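## Task

Take tube B, the one with the violet cap standing in rack RK at A5, and seat it fully in bore C3 of mixer MX. Then press START on the mixer and keep the tube in that bore until the mixer's green top lamp turns off. Other tubes must stay seated in their bores and wells and must never be gripped. Every station must end upright and level on the bench mat. Nothing counts if it stays in place only because the robot holds it. At the end open the gripper and pull the arm away.

## Robot and tools

Robot: a single seven-joint Kinova Gen3 arm carrying a Robotiq 2F-85 two-finger gripper and a wrist camera. There is only one arm, so every command is one row for that arm.

Scene frame: origin on the table surface right under the arm base; +z is up; looking along +x, +y points left. The base may sit slightly tilted. RK is the rack closest to the base. Behind it, left to right: balance BAL, magnet block MG, mixer MX, spectrophotometer SP, dry block DB. None is fastened. For any station, row A is the row nearest its front and column 1 is leftmost as seen from that front. START is a key on the mixer's slanted front face; the green and red lamps are on its top. Touching or bumping the shaking block aborts the run (red lamp); press START again then. START is ignored while a run is going. Seat each tube down to the bottom of its bore.

Row layout (used by execute_actions and move): 9 numbers, each in [-1, 1], in this fixed joint order: waist, shoulder, elbow, forearm roll, upper arm roll, wrist pitch, wrist roll, then gripper position, then gripper speed. The seven joint numbers are offsets, not poses: 1.0 equals 0.9985 rad for waist, shoulder, upper arm roll and elbow, and 0.8765 rad for forearm roll, wrist pitch and wrist roll. Optionally 7 extra numbers in [0, 1] follow (16 total): per-joint stiffness scales, same joint order, which persist until changed; very low values may keep small motions from starting.

Gripper position is absolute: +1 fully open (85 mm), 0 about 41 mm, about -0.8 pads touching, -1 closes until blocked (full grip, roughly 190 to 235 N per pad). Gripper speed: -1 about 20 mm/s, 0 about 85, +1 about 150. To release, command a gap wider than the object. For a gentle grip, open first, then close to slightly less than the object width. Fingertips advance about 13 mm as they close, so keep that clearance above surfaces. position_measured_pct is roughly 50 minus 50 times the finger position (0 = open); stopping below about 90 means something is held or blocking; about 90 or more means the pads met.

execute_actions(actions): a list of actions; each action is a table of at most 15 rows, one row per 1/30 s step; if shorter, the final row repeats to fill 15 steps. Joint offsets in every row are from the angles at the start of that action (for the first action, the last reported angles), not from the previous row. An empty list just returns state and images. A malformed action, or a first action pushing a joint more than 0.013 rad beyond its range, rejects the whole call. Ranges (rad): waist, upper arm roll, forearm roll, wrist roll ±69.115; shoulder ±2.250; elbow ±2.580; wrist pitch ±2.100.

move(target, speed, blocking): target is one row as above; its joint offsets are measured from the Joint positions in the latest result that shows them. All joints finish their paths together, so the gripper traces a curve and does not avoid obstacles. Duration is 0.5 to 10 s. speed is the top rate in rad/s for the joint travelling farthest, 0.01 to 2, default 0.5. With blocking=false you get a result after 0.5 s; until a result shows the move ended, other motion calls are refused, so use wait or stop. The result adds a move: line giving the outcome (done, off_target, moving, held, fault), limits=held or limits=none, and the joint farthest from target.

wait(seconds): 0 to 10; holds the last command, lets a running move continue. stop(): brakes a running move; fingers keep going. zoom_image(camera, region): camera one of cam_head_left, cam_head_right, cam_high, cam_low, cam_wrist; region [x0, y0, x1, y1] in pixels of its 504x504 image, at most 504 by 504. read_manual(section): licence texts only. finished_scene(scene): give the current scene's number; it is final and reports success.

Motion limits: each joint's target stays within a fixed lead of its measured angle, and targets are scaled back if they would carry the gripper over 70 mm from where it is, so big moves take several actions and can return short of target. Joint targets in results may differ from what you sent.

Result lines: Joint positions, Joint velocities, Joint targets (rad, rad/s, same joint order), joint torques, step readings (HELD marks held-back steps), "joint sent to its limit", "joint command not followed" (clearance check altered targets), MOTOR HOT from 60 °C, OVER-TEMPERATURE FAULT at 75 °C (arm sags). A torque fault (waist, shoulder, upper arm roll, elbow 50.2 N m; forearm roll, wrist pitch, wrist roll 31.6 N m, held weight included) freezes the arm 10 s and drops the rest of the call.

Avoid: knocking anything off the table, tipping stations, dropping or slamming tubes, hard or fast contacts, deep targets pressing past contact, long loaded holds, and gripping anyone else's tube. Loose objects may occasionally get a small push.

Each tool is called as name(argument=value, ...), one argument or row to a line, values as JSON.

## Session

execute_actions(
  actions=[],
)

Scene clock: 0.00 s.
position_measured_pct=0.0
Joint names: [waist, shoulder, elbow, forearm roll, upper arm roll, wrist pitch, wrist roll]
Joint positions: [ 1.393  1.288  2.146 -1.095 -0.655 -1.843 -0.108]
Joint velocities: [ 0.001  0.    -0.002 -0.    -0.     0.     0.001]
Joint torques (N m, as the joint torque sensors report them, + toward a larger angle): no reading
Joint targets: [1.393 1.288 2.146 -1.095 -0.655 -1.843 -0.108]
Joint stiffness scale: [1. 1. 1. 1. 1. 1. 1.]

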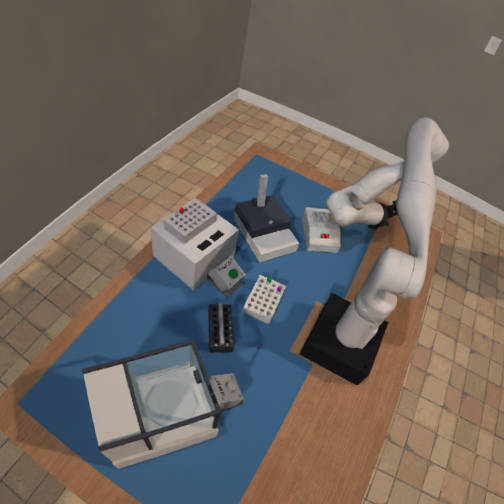

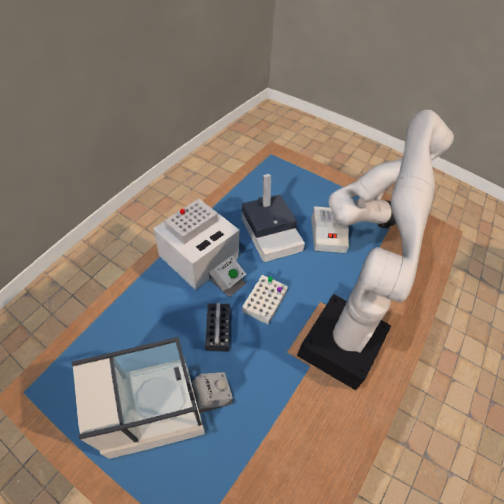

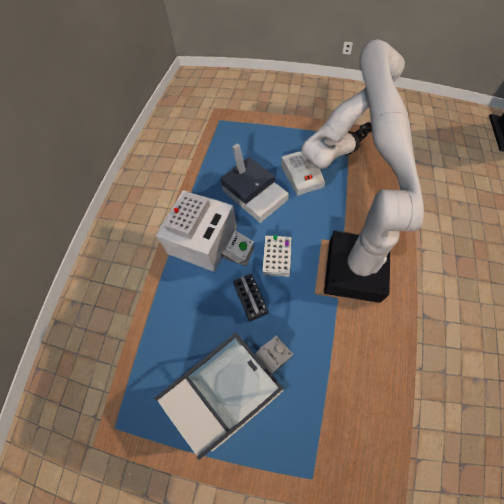

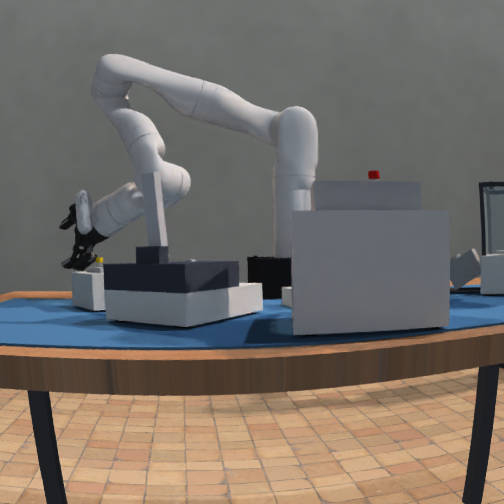

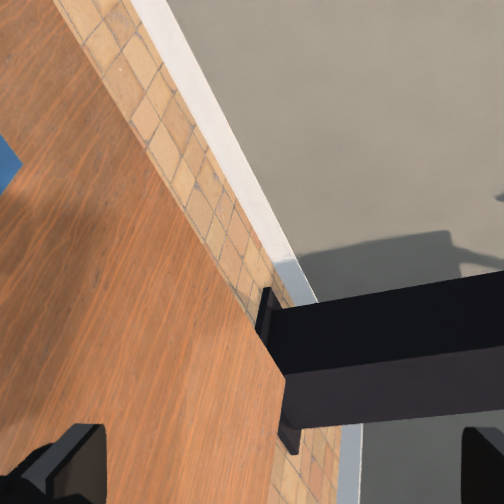

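zoom_image(
  camera="cam_high",
  region=[150,130,350,330],
)

zoom_image(
  camera="cam_head_left",
  region=[140,170,320,350],
)

zoom_image(
  camera="cam_low",
  region=[200,80,504,350],
)

Region (150, 130, 350, 330) of cam_high's 504x504 image, scaled by 2.520, with more detail than that image has.

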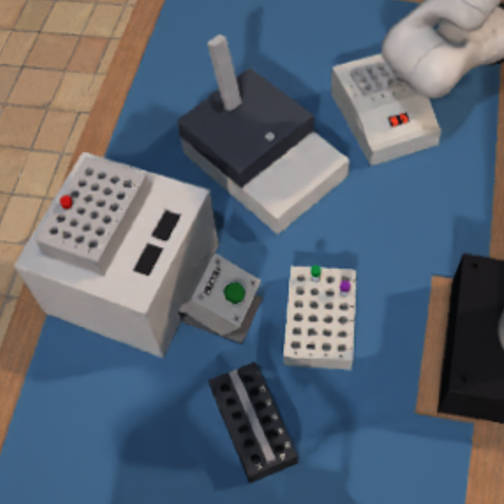

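Region (140, 170, 320, 350) of cam_head_left's 504x504 image, scaled by 2.800, with more detail than that image has.

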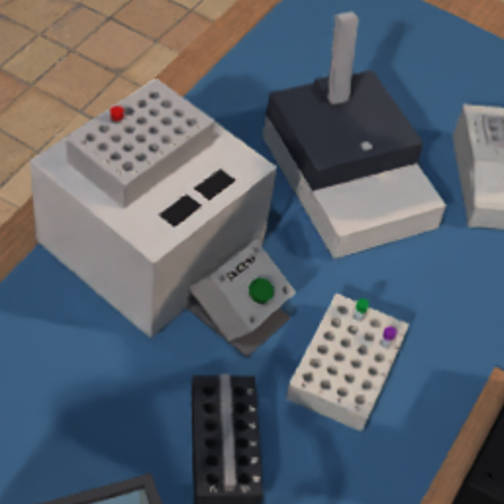

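Region (200, 80, 504, 350) of cam_low's 504x504 image, scaled by 1.658, with more detail than that image has.

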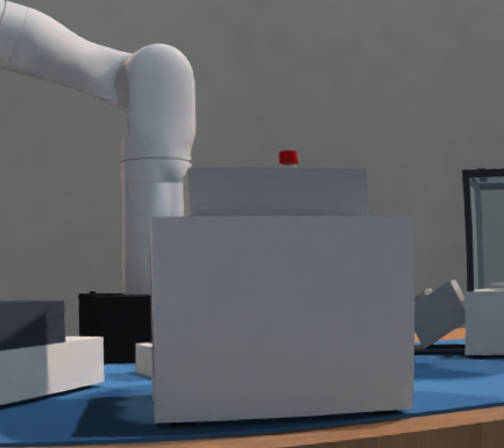

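move(
  target=[0,-0.7,0,0.3,0.2,0.3,0,0.2,0],
  speed=0.8,
)

move(
  target=[-0.5,-0.5,0,0.5,0.456,1,0.123,0.2,0],
  speed=1,
)

move(
  target=[-0.46,-0.2,0,0.45,0,1,0,0.2,0],
  speed=1,
)

Scene clock: 24.33 s.
position_measured_pct=40.1
Joint names: [waist, shoulder, elbow, forearm roll, upper arm roll, wrist pitch, wrist roll]
Joint positions: [ 1.393  0.592  2.146 -0.836 -0.458 -1.587 -0.108]
Joint velocities: [-0.    -0.002  0.    -0.001  0.    -0.001  0.002]
Joint torques (N m, as the joint torque sensors report them, + toward a larger angle): [  0.02 -16.41  -4.83   1.65  -0.93  -2.46   0.01]
Joint targets: [1.393 0.589 2.146 -0.832 -0.455 -1.580 -0.108]
Joint stiffness scale: [1. 1. 1. 1. 1. 1. 1.]
move: done; limits=none; farthest joint: the wrist pitch, 0.007 radians from its target (0.263 radians at the start)

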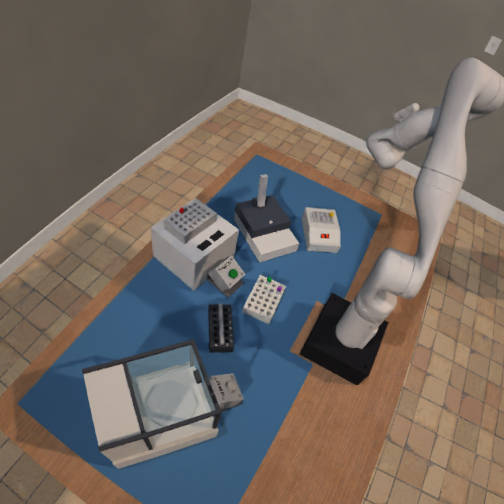

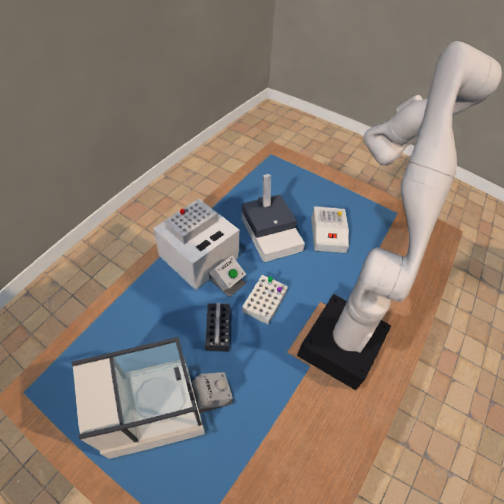

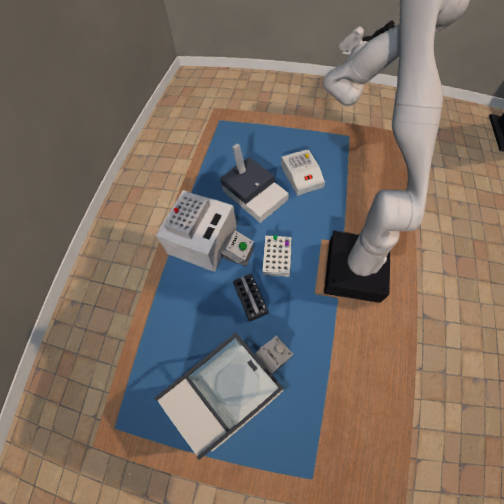

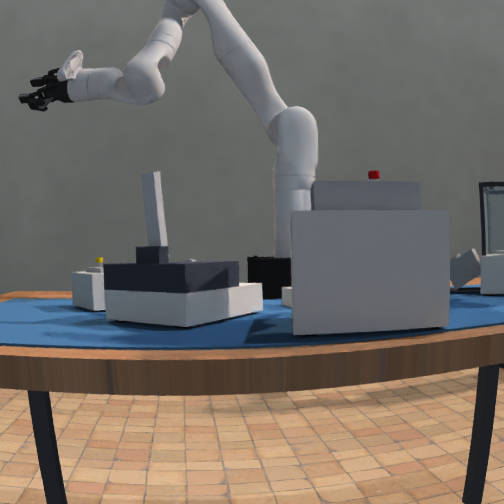

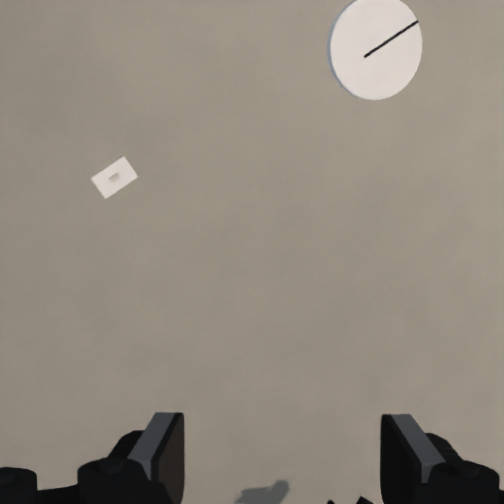

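Scene clock: 25.97 s.
position_measured_pct=40.1
Joint names: [waist, shoulder, elbow, forearm roll, upper arm roll, wrist pitch, wrist roll]
Joint positions: [ 0.897  0.095  2.146 -0.403 -0.006 -0.717 -0.011]
Joint velocities: [-0.005 -0.003 -0.    -0.001  0.001 -0.    -0.   ]
Joint torques (N m, as the joint torque sensors report them, + toward a larger angle): [  0.3  -11.98  -9.05   0.79  -0.13  -2.72   0.09]
Joint targets: [0.893 0.092 2.146 -0.398 -0.003 -0.710 -0.000]
Joint stiffness scale: [1. 1. 1. 1. 1. 1. 1.]
move: off_target; limits=none; farthest joint: the wrist roll, 0.011 radians from its target (0.108 radians at the start)

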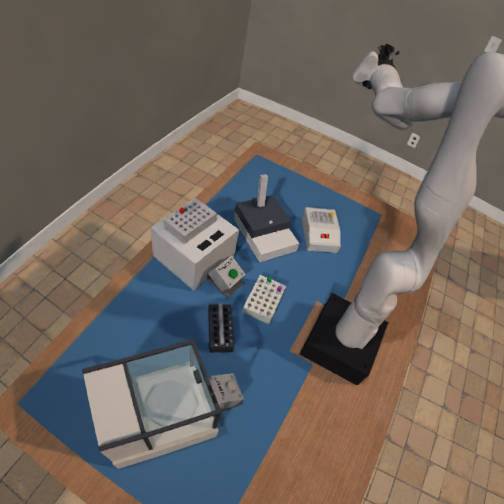

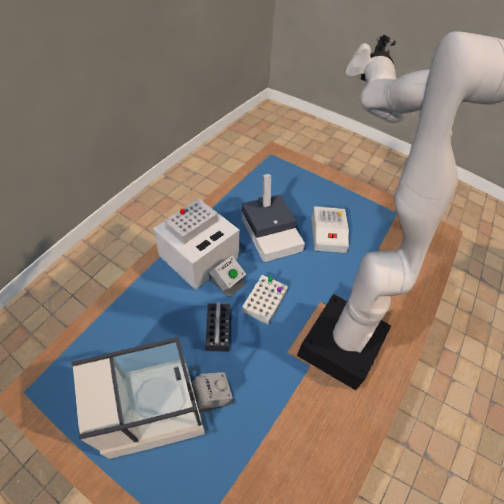

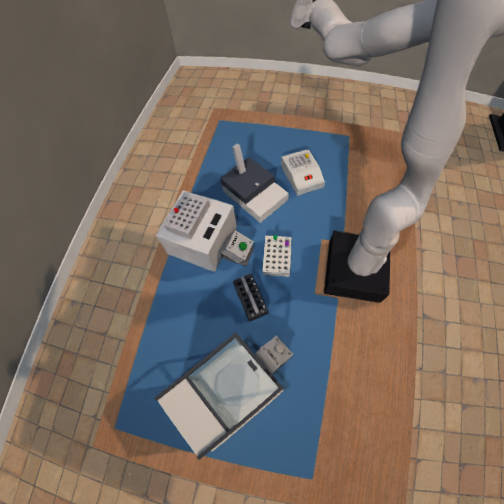

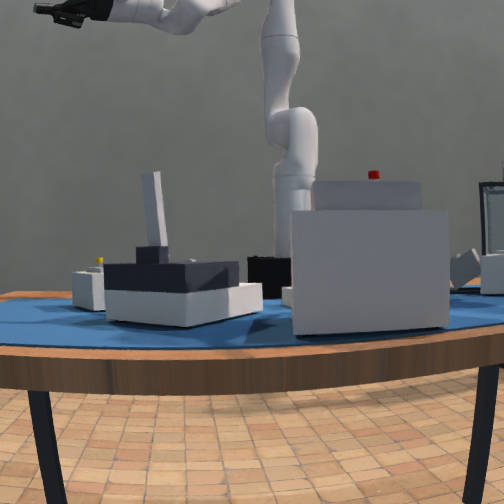

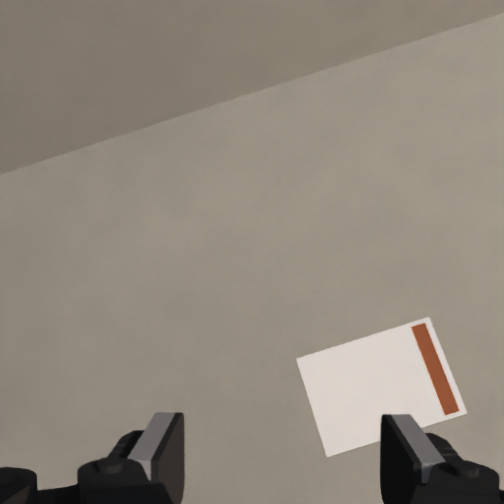

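Scene clock: 27.60 s.
position_measured_pct=40.1
Joint names: [waist, shoulder, elbow, forearm roll, upper arm roll, wrist pitch, wrist roll]
Joint positions: [ 0.442 -0.102  2.146 -0.013 -0.005  0.152 -0.011]
Joint velocities: [-0.002 -0.002  0.     0.    -0.    -0.    -0.   ]
Joint torques (N m, as the joint torque sensors report them, + toward a larger angle): [ 0.29 -8.64 -9.61  0.2  -0.25 -2.32  0.07]
Joint targets: [0.438 -0.105 2.146 -0.008 -0.006 0.159 -0.011]
Joint stiffness scale: [1. 1. 1. 1. 1. 1. 1.]
move: done; limits=none; farthest joint: the wrist pitch, 0.007 radians from its target (0.877 radians at the start)

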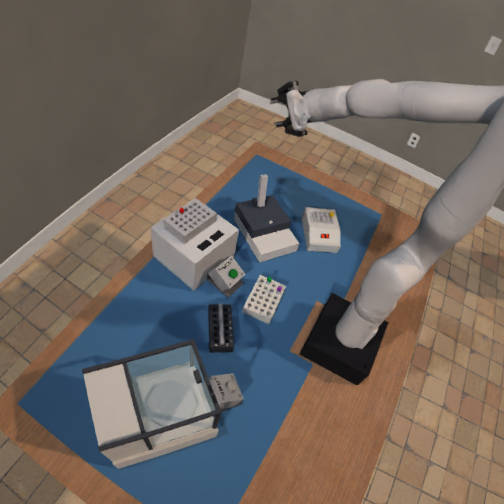

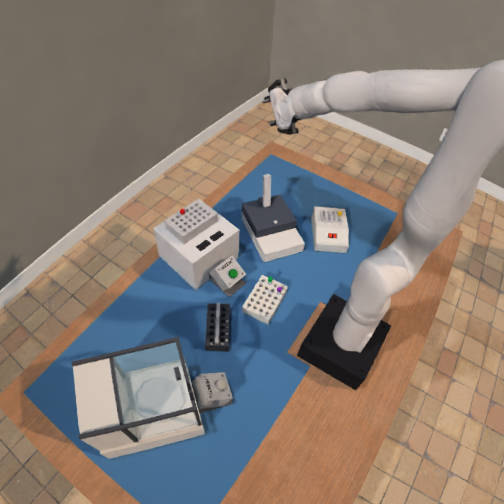

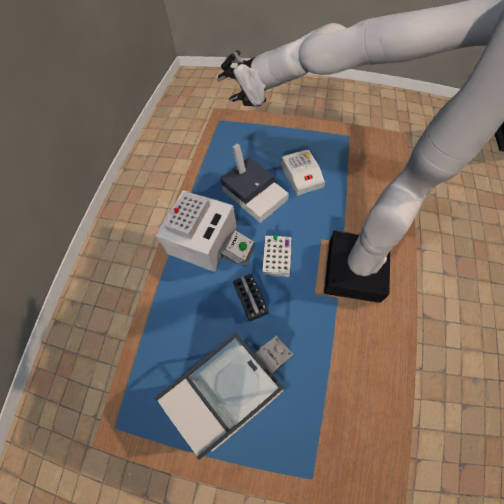

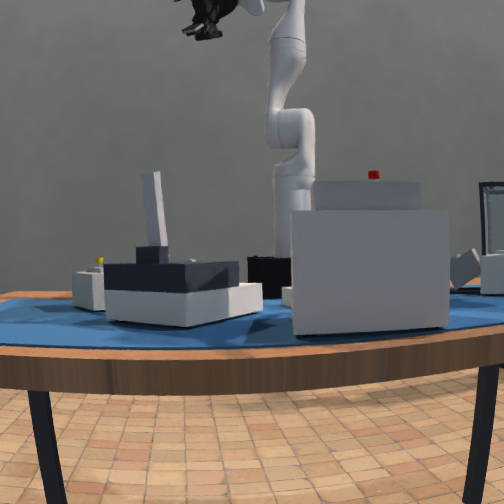

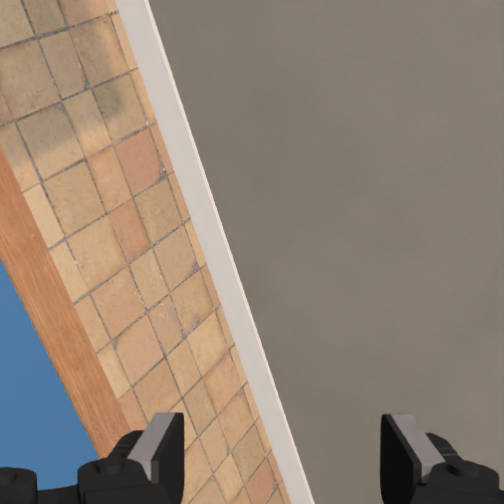

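move(
  target=[-0.14,-0.014,0.086,0.02,0.008,1,0.012,0.2,0],
  speed=1,
)

move(
  target=[0,0.228,0.218,0,0,-0.51,0,0.2,0],
  speed=0.7,
)

Scene clock: 32.13 s.
position_measured_pct=40.1
Joint names: [waist, shoulder, elbow, forearm roll, upper arm roll, wrist pitch, wrist roll]
Joint positions: [ 0.306 -0.113  2.227  0.    -0.     1.022 -0.011]
Joint velocities: [-0.003 -0.    -0.     0.001  0.     0.001 -0.001]
Joint torques (N m, as the joint torque sensors report them, + toward a larger angle): [-0.11 -5.74 -6.89  0.24 -0.27  0.1   0.08]
Joint targets: [0.302 -0.116 2.232 0.005 0.003 1.029 -0.001]
Joint stiffness scale: [1. 1. 1. 1. 1. 1. 1.]
move: off_target; limits=none; farthest joint: the wrist roll, 0.011 radians from its target (0.011 radians at the start)

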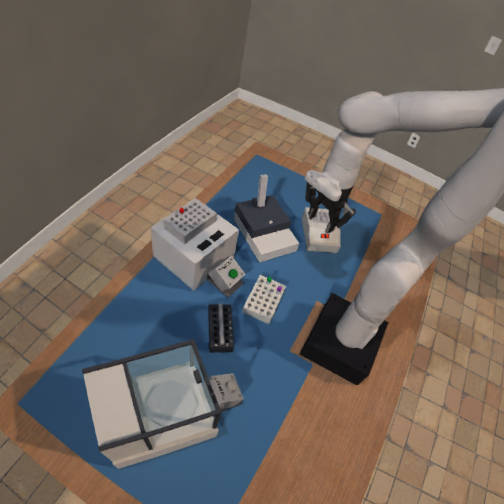

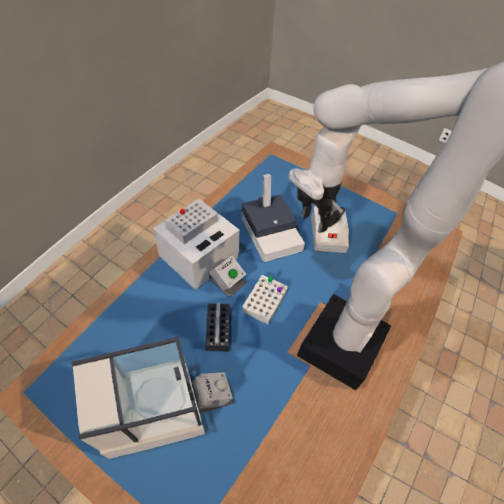

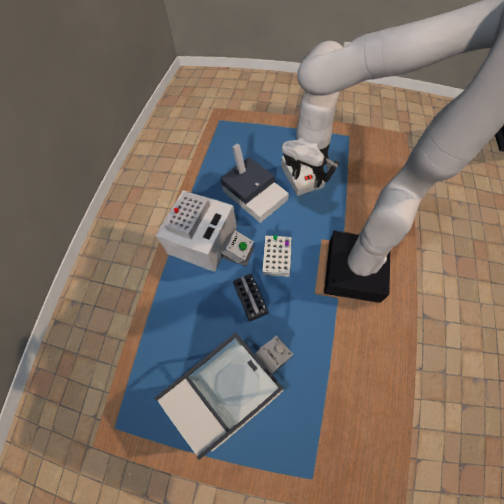

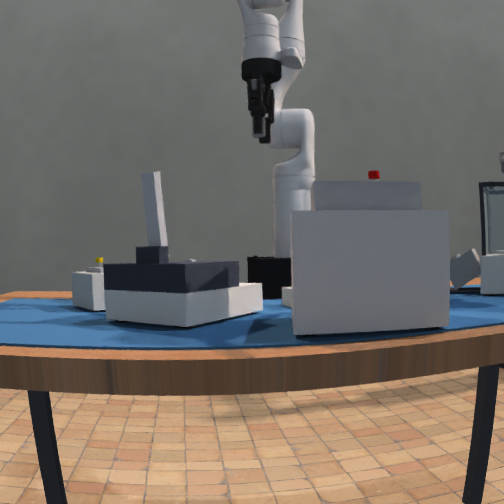

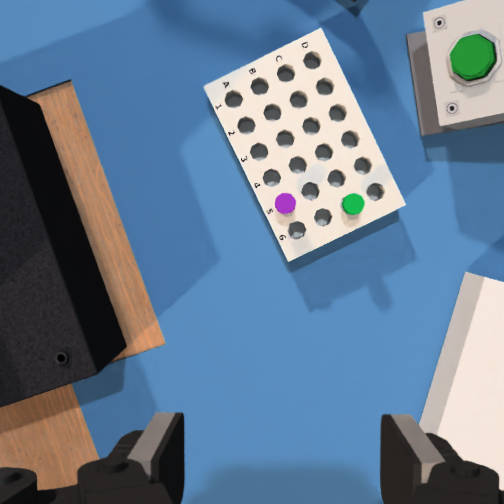

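Scene clock: 33.43 s.
position_measured_pct=40.1
Joint names: [waist, shoulder, elbow, forearm roll, upper arm roll, wrist pitch, wrist roll]
Joint positions: [ 0.306  0.112  2.44   0.    -0.     0.582 -0.011]
Joint velocities: [ 0.001  0.003 -0.    -0.001 -0.    -0.     0.001]
Joint torques (N m, as the joint torque sensors report them, + toward a larger angle): [-0.2  -7.49 -4.3   0.17 -0.11  0.01  0.1 ]
Joint targets: [0.306 0.115 2.445 0.000 -0.000 0.575 -0.011]
Joint stiffness scale: [1. 1. 1. 1. 1. 1. 1.]
move: done; limits=none; farthest joint: the wrist pitch, 0.007 radians from its target (0.447 radians at the start)

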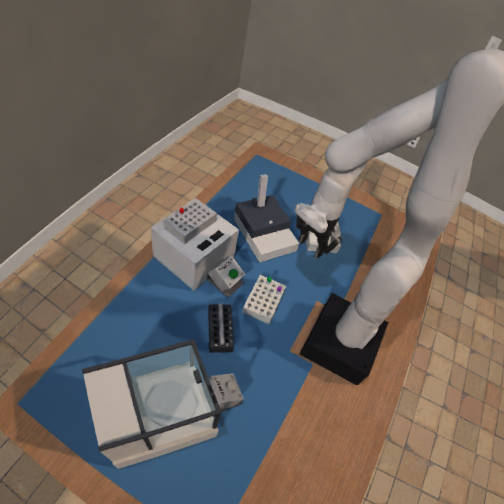

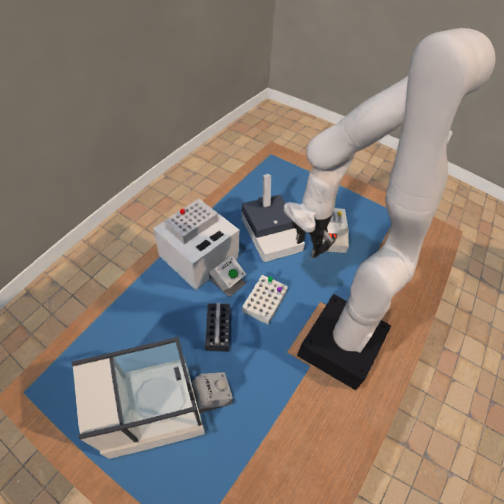

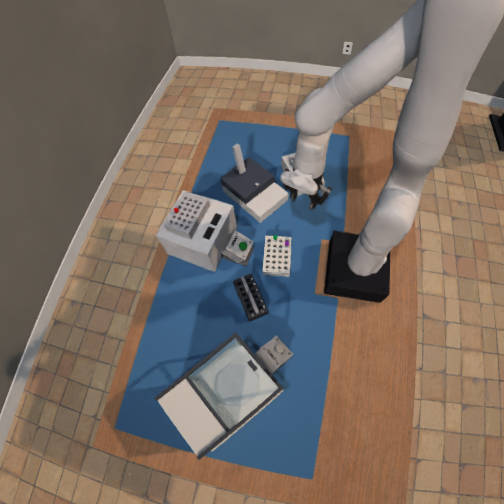

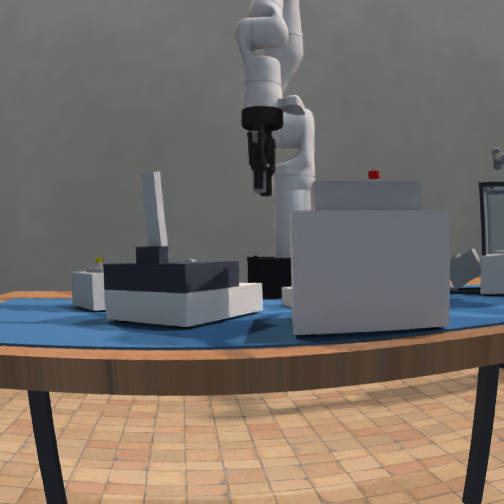

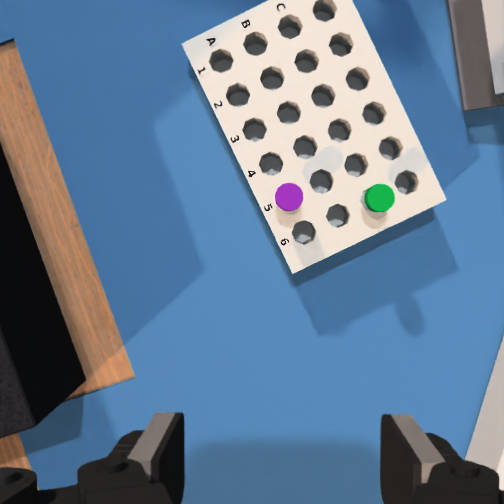

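move(
  target=[-0.301,0.355,0.102,0,0,-0.512,0,-0.25,0],
  speed=0.5,
)

zoom_image(
  camera="cam_low",
  region=[230,170,390,330],
)

zoom_image(
  camera="cam_head_left",
  region=[220,220,340,340],
)

Scene clock: 45.07 s.
position_measured_pct=62.3
Joint names: [waist, shoulder, elbow, forearm roll, upper arm roll, wrist pitch, wrist roll]
Joint positions: [ 0.009  0.463  2.537  0.    -0.     0.14  -0.011]
Joint velocities: [-0.001  0.002 -0.001 -0.    -0.    -0.     0.002]
Joint torques (N m, as the joint torque sensors report them, + toward a larger angle): [  0.24 -10.73  -0.66   0.24   0.01   0.01   0.15]
Joint targets: [0.005 0.466 2.542 0.000 -0.000 0.133 -0.011]
Joint stiffness scale: [1. 1. 1. 1. 1. 1. 1.]
move: done; limits=none; farthest joint: the wrist pitch, 0.007 radians from its target (0.449 radians at the start)

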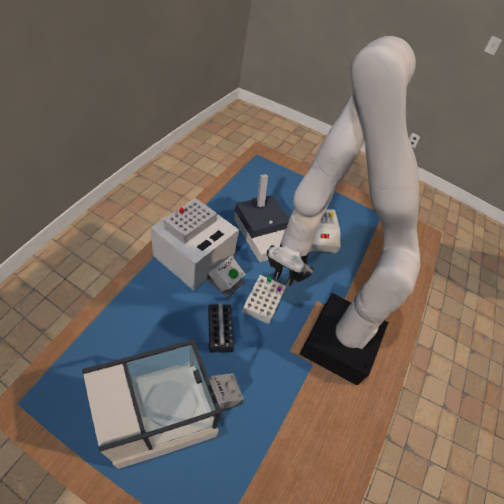

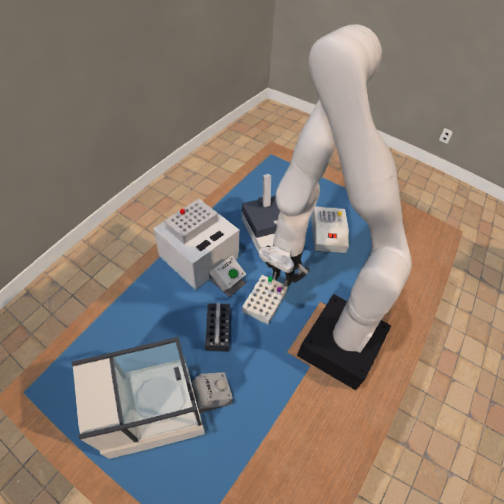

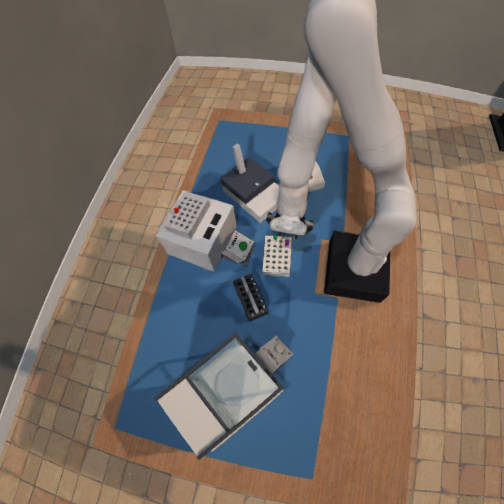

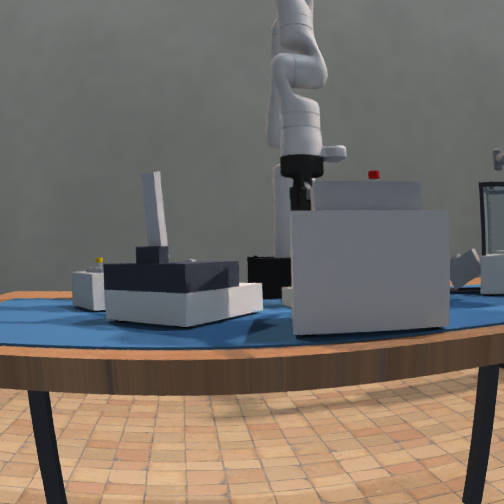

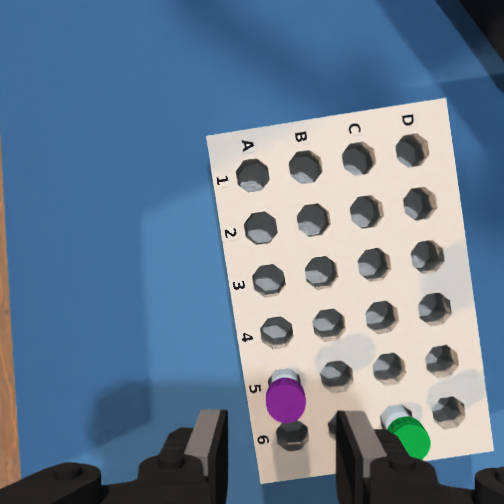

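Region (230, 170, 390, 330) of cam_low's 504x504 image, scaled by 3.150, with more detail than that image has.

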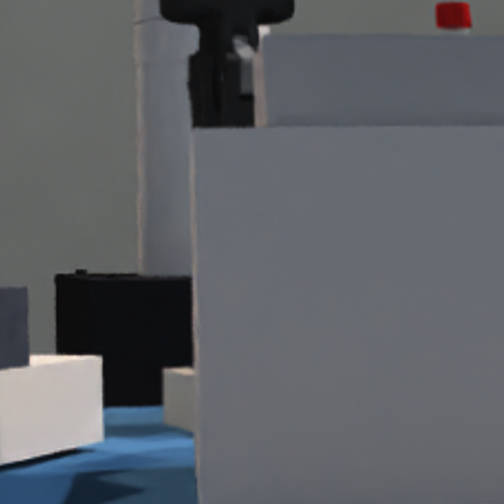

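Region (220, 220, 340, 340) of cam_head_left's 504x504 image, scaled by 4.200, with more detail than that image has.

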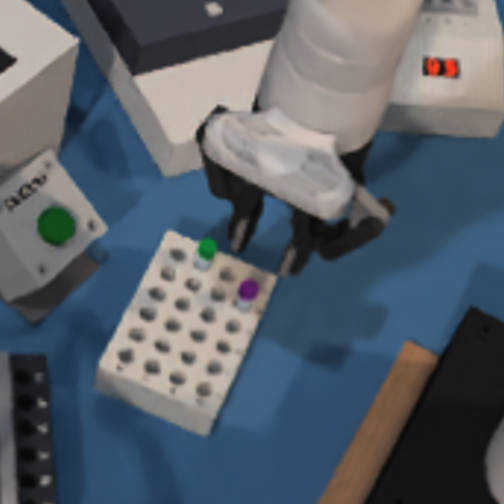

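move(
  target=[0.012,0.197,0.022,0,0,-0.247,0,-0.25,0],
  speed=0.25,
)

zoom_image(
  camera="cam_head_left",
  region=[230,230,330,330],
)

Scene clock: 55.60 s.
position_measured_pct=62.3
Joint names: [waist, shoulder, elbow, forearm roll, upper arm roll, wrist pitch, wrist roll]
Joint positions: [ 0.018  0.657  2.554  0.    -0.    -0.069 -0.011]
Joint velocities: [-0.001  0.002  0.001 -0.     0.    -0.001 -0.001]
Joint torques (N m, as the joint torque sensors report them, + toward a larger angle): [  0.01 -11.62   1.27   0.14   0.15   0.09   0.1 ]
Joint targets: [0.021 0.660 2.559 0.000 -0.000 -0.076 -0.011]
Joint stiffness scale: [1. 1. 1. 1. 1. 1. 1.]
move: done; limits=none; farthest joint: the wrist pitch, 0.007 radians from its target (0.217 radians at the start)

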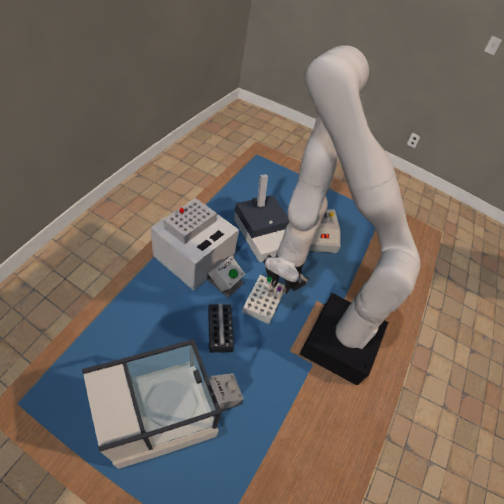

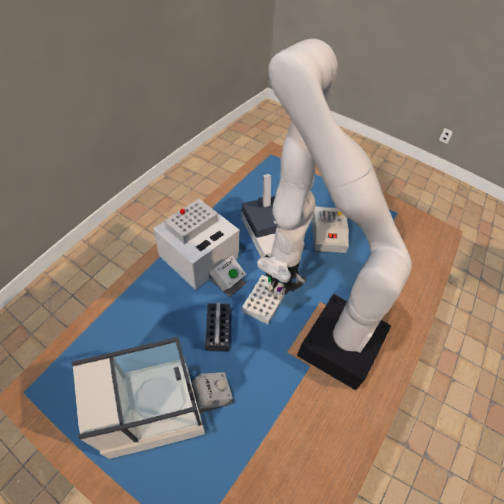

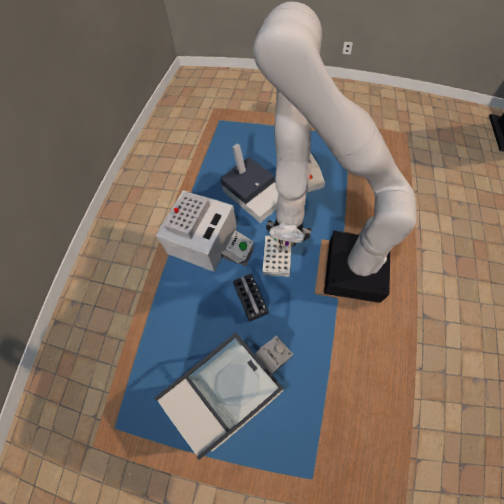

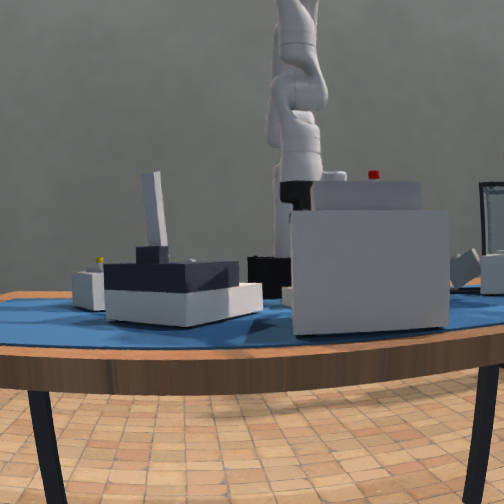

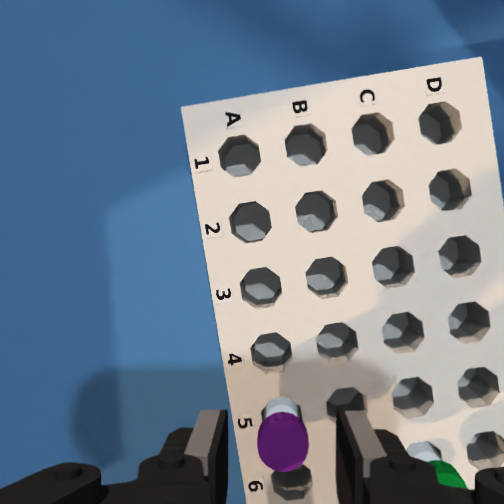

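Region (230, 230, 330, 330) of cam_head_left's 504x504 image, scaled by 5.040, with more detail than that image has.

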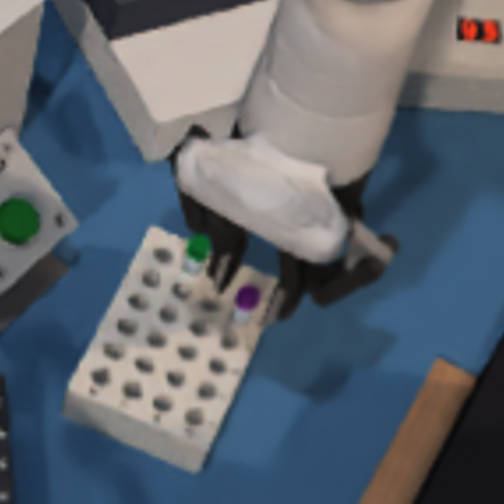

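move(
  target=[0,0.072,0.01,0,0,-0.093,0,-0.25,0],
  speed=0.12,
)

move(
  target=[0,0,0,0,0,0,0,-0.62,-0.5],
)

zoom_image(
  camera="cam_head_left",
  region=[230,230,330,330],
)

Scene clock: 61.30 s.
position_measured_pct=62.3
Joint names: [waist, shoulder, elbow, forearm roll, upper arm roll, wrist pitch, wrist roll]
Joint positions: [ 0.018  0.726  2.559  0.    -0.    -0.144 -0.011]
Joint velocities: [ 0.001  0.004  0.002  0.    -0.     0.    -0.002]
Joint torques (N m, as the joint torque sensors report them, + toward a larger angle): [  0.1  -12.57   1.82   0.18   0.18   0.11   0.13]
Joint targets: [0.018 0.729 2.564 0.000 -0.000 -0.151 -0.011]
Joint stiffness scale: [1. 1. 1. 1. 1. 1. 1.]
move: done; limits=none; farthest joint: the wrist pitch, 0.006 radians from its target (0.081 radians at the start)

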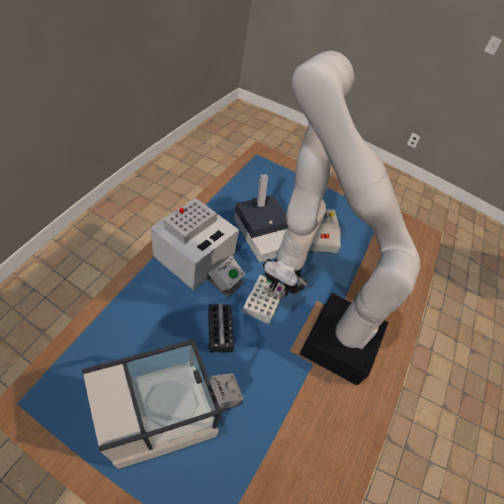

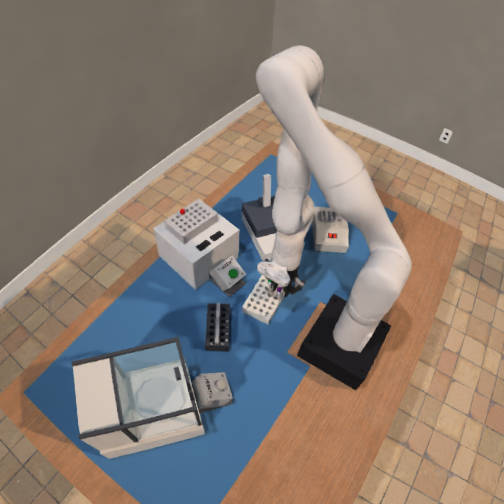

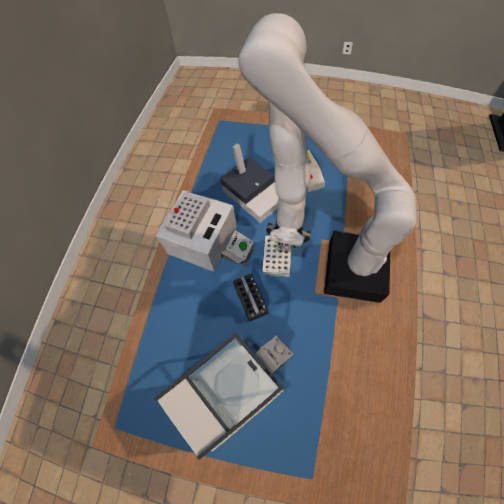

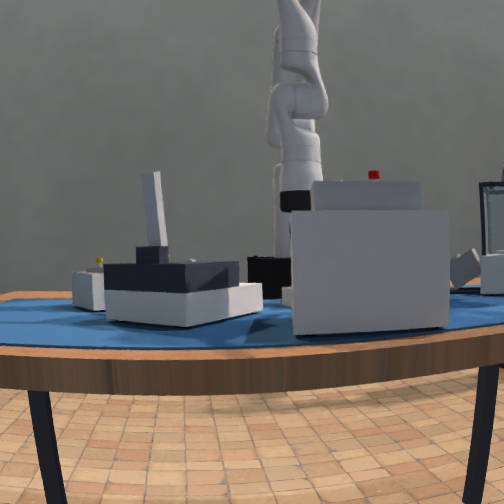

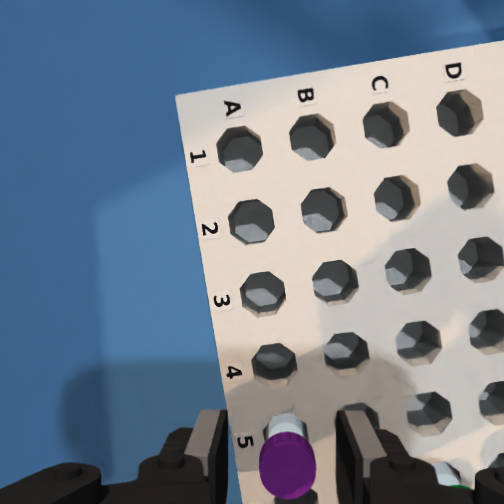

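Scene clock: 61.90 s.
position_measured_pct=79.8
Joint names: [waist, shoulder, elbow, forearm roll, upper arm roll, wrist pitch, wrist roll]
Joint positions: [ 0.018  0.726  2.559  0.    -0.    -0.144 -0.011]
Joint velocities: [ 0.001  0.     0.    -0.001 -0.     0.001  0.001]
Joint torques (N m, as the joint torque sensors report them, + toward a larger angle): [  0.05 -12.06   2.03   0.26   0.03   0.19   0.01]
Joint targets: [0.018 0.726 2.559 0.000 -0.000 -0.144 -0.011]
Joint stiffness scale: [1. 1. 1. 1. 1. 1. 1.]
move: done; limits=none; farthest joint: the waist, 0.000 radians from its target (0.000 radians at the start)

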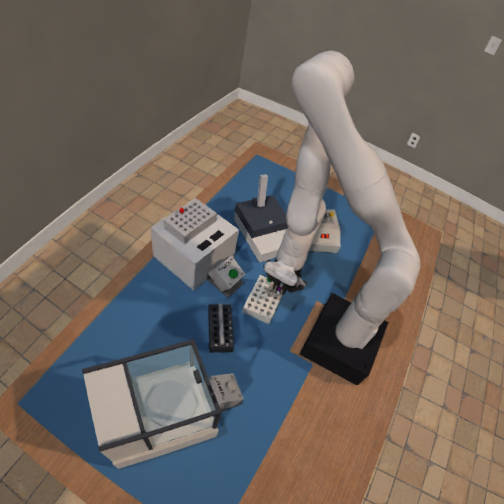

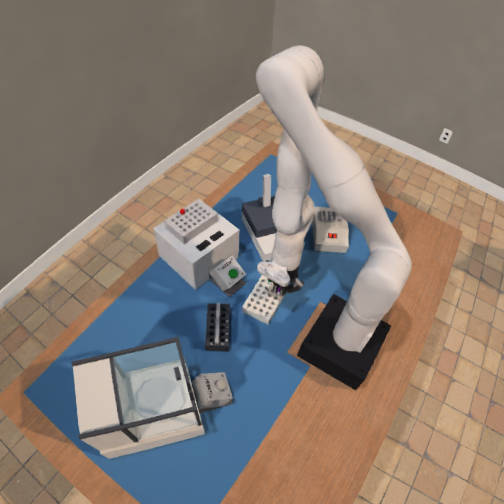

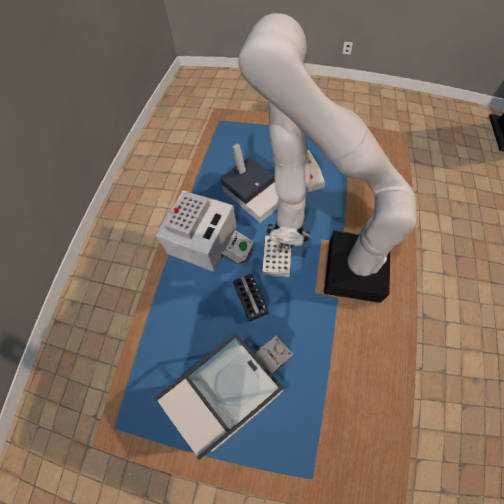

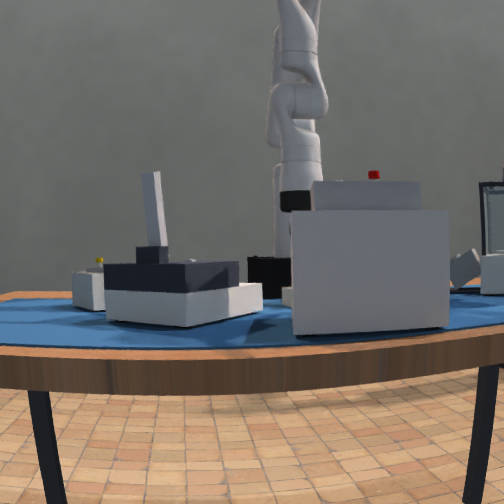

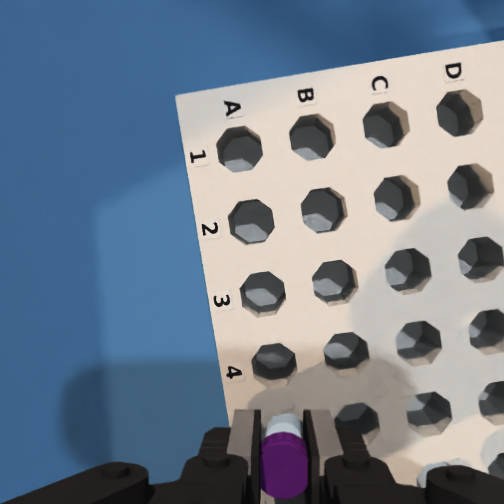

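Region (230, 230, 330, 330) of cam_head_left's 504x504 image, scaled by 5.040, with more detail than that image has.

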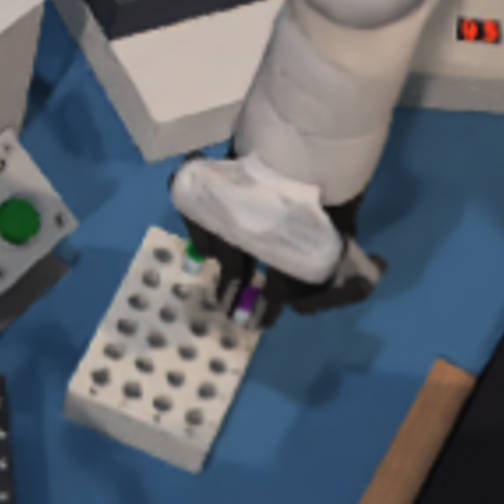

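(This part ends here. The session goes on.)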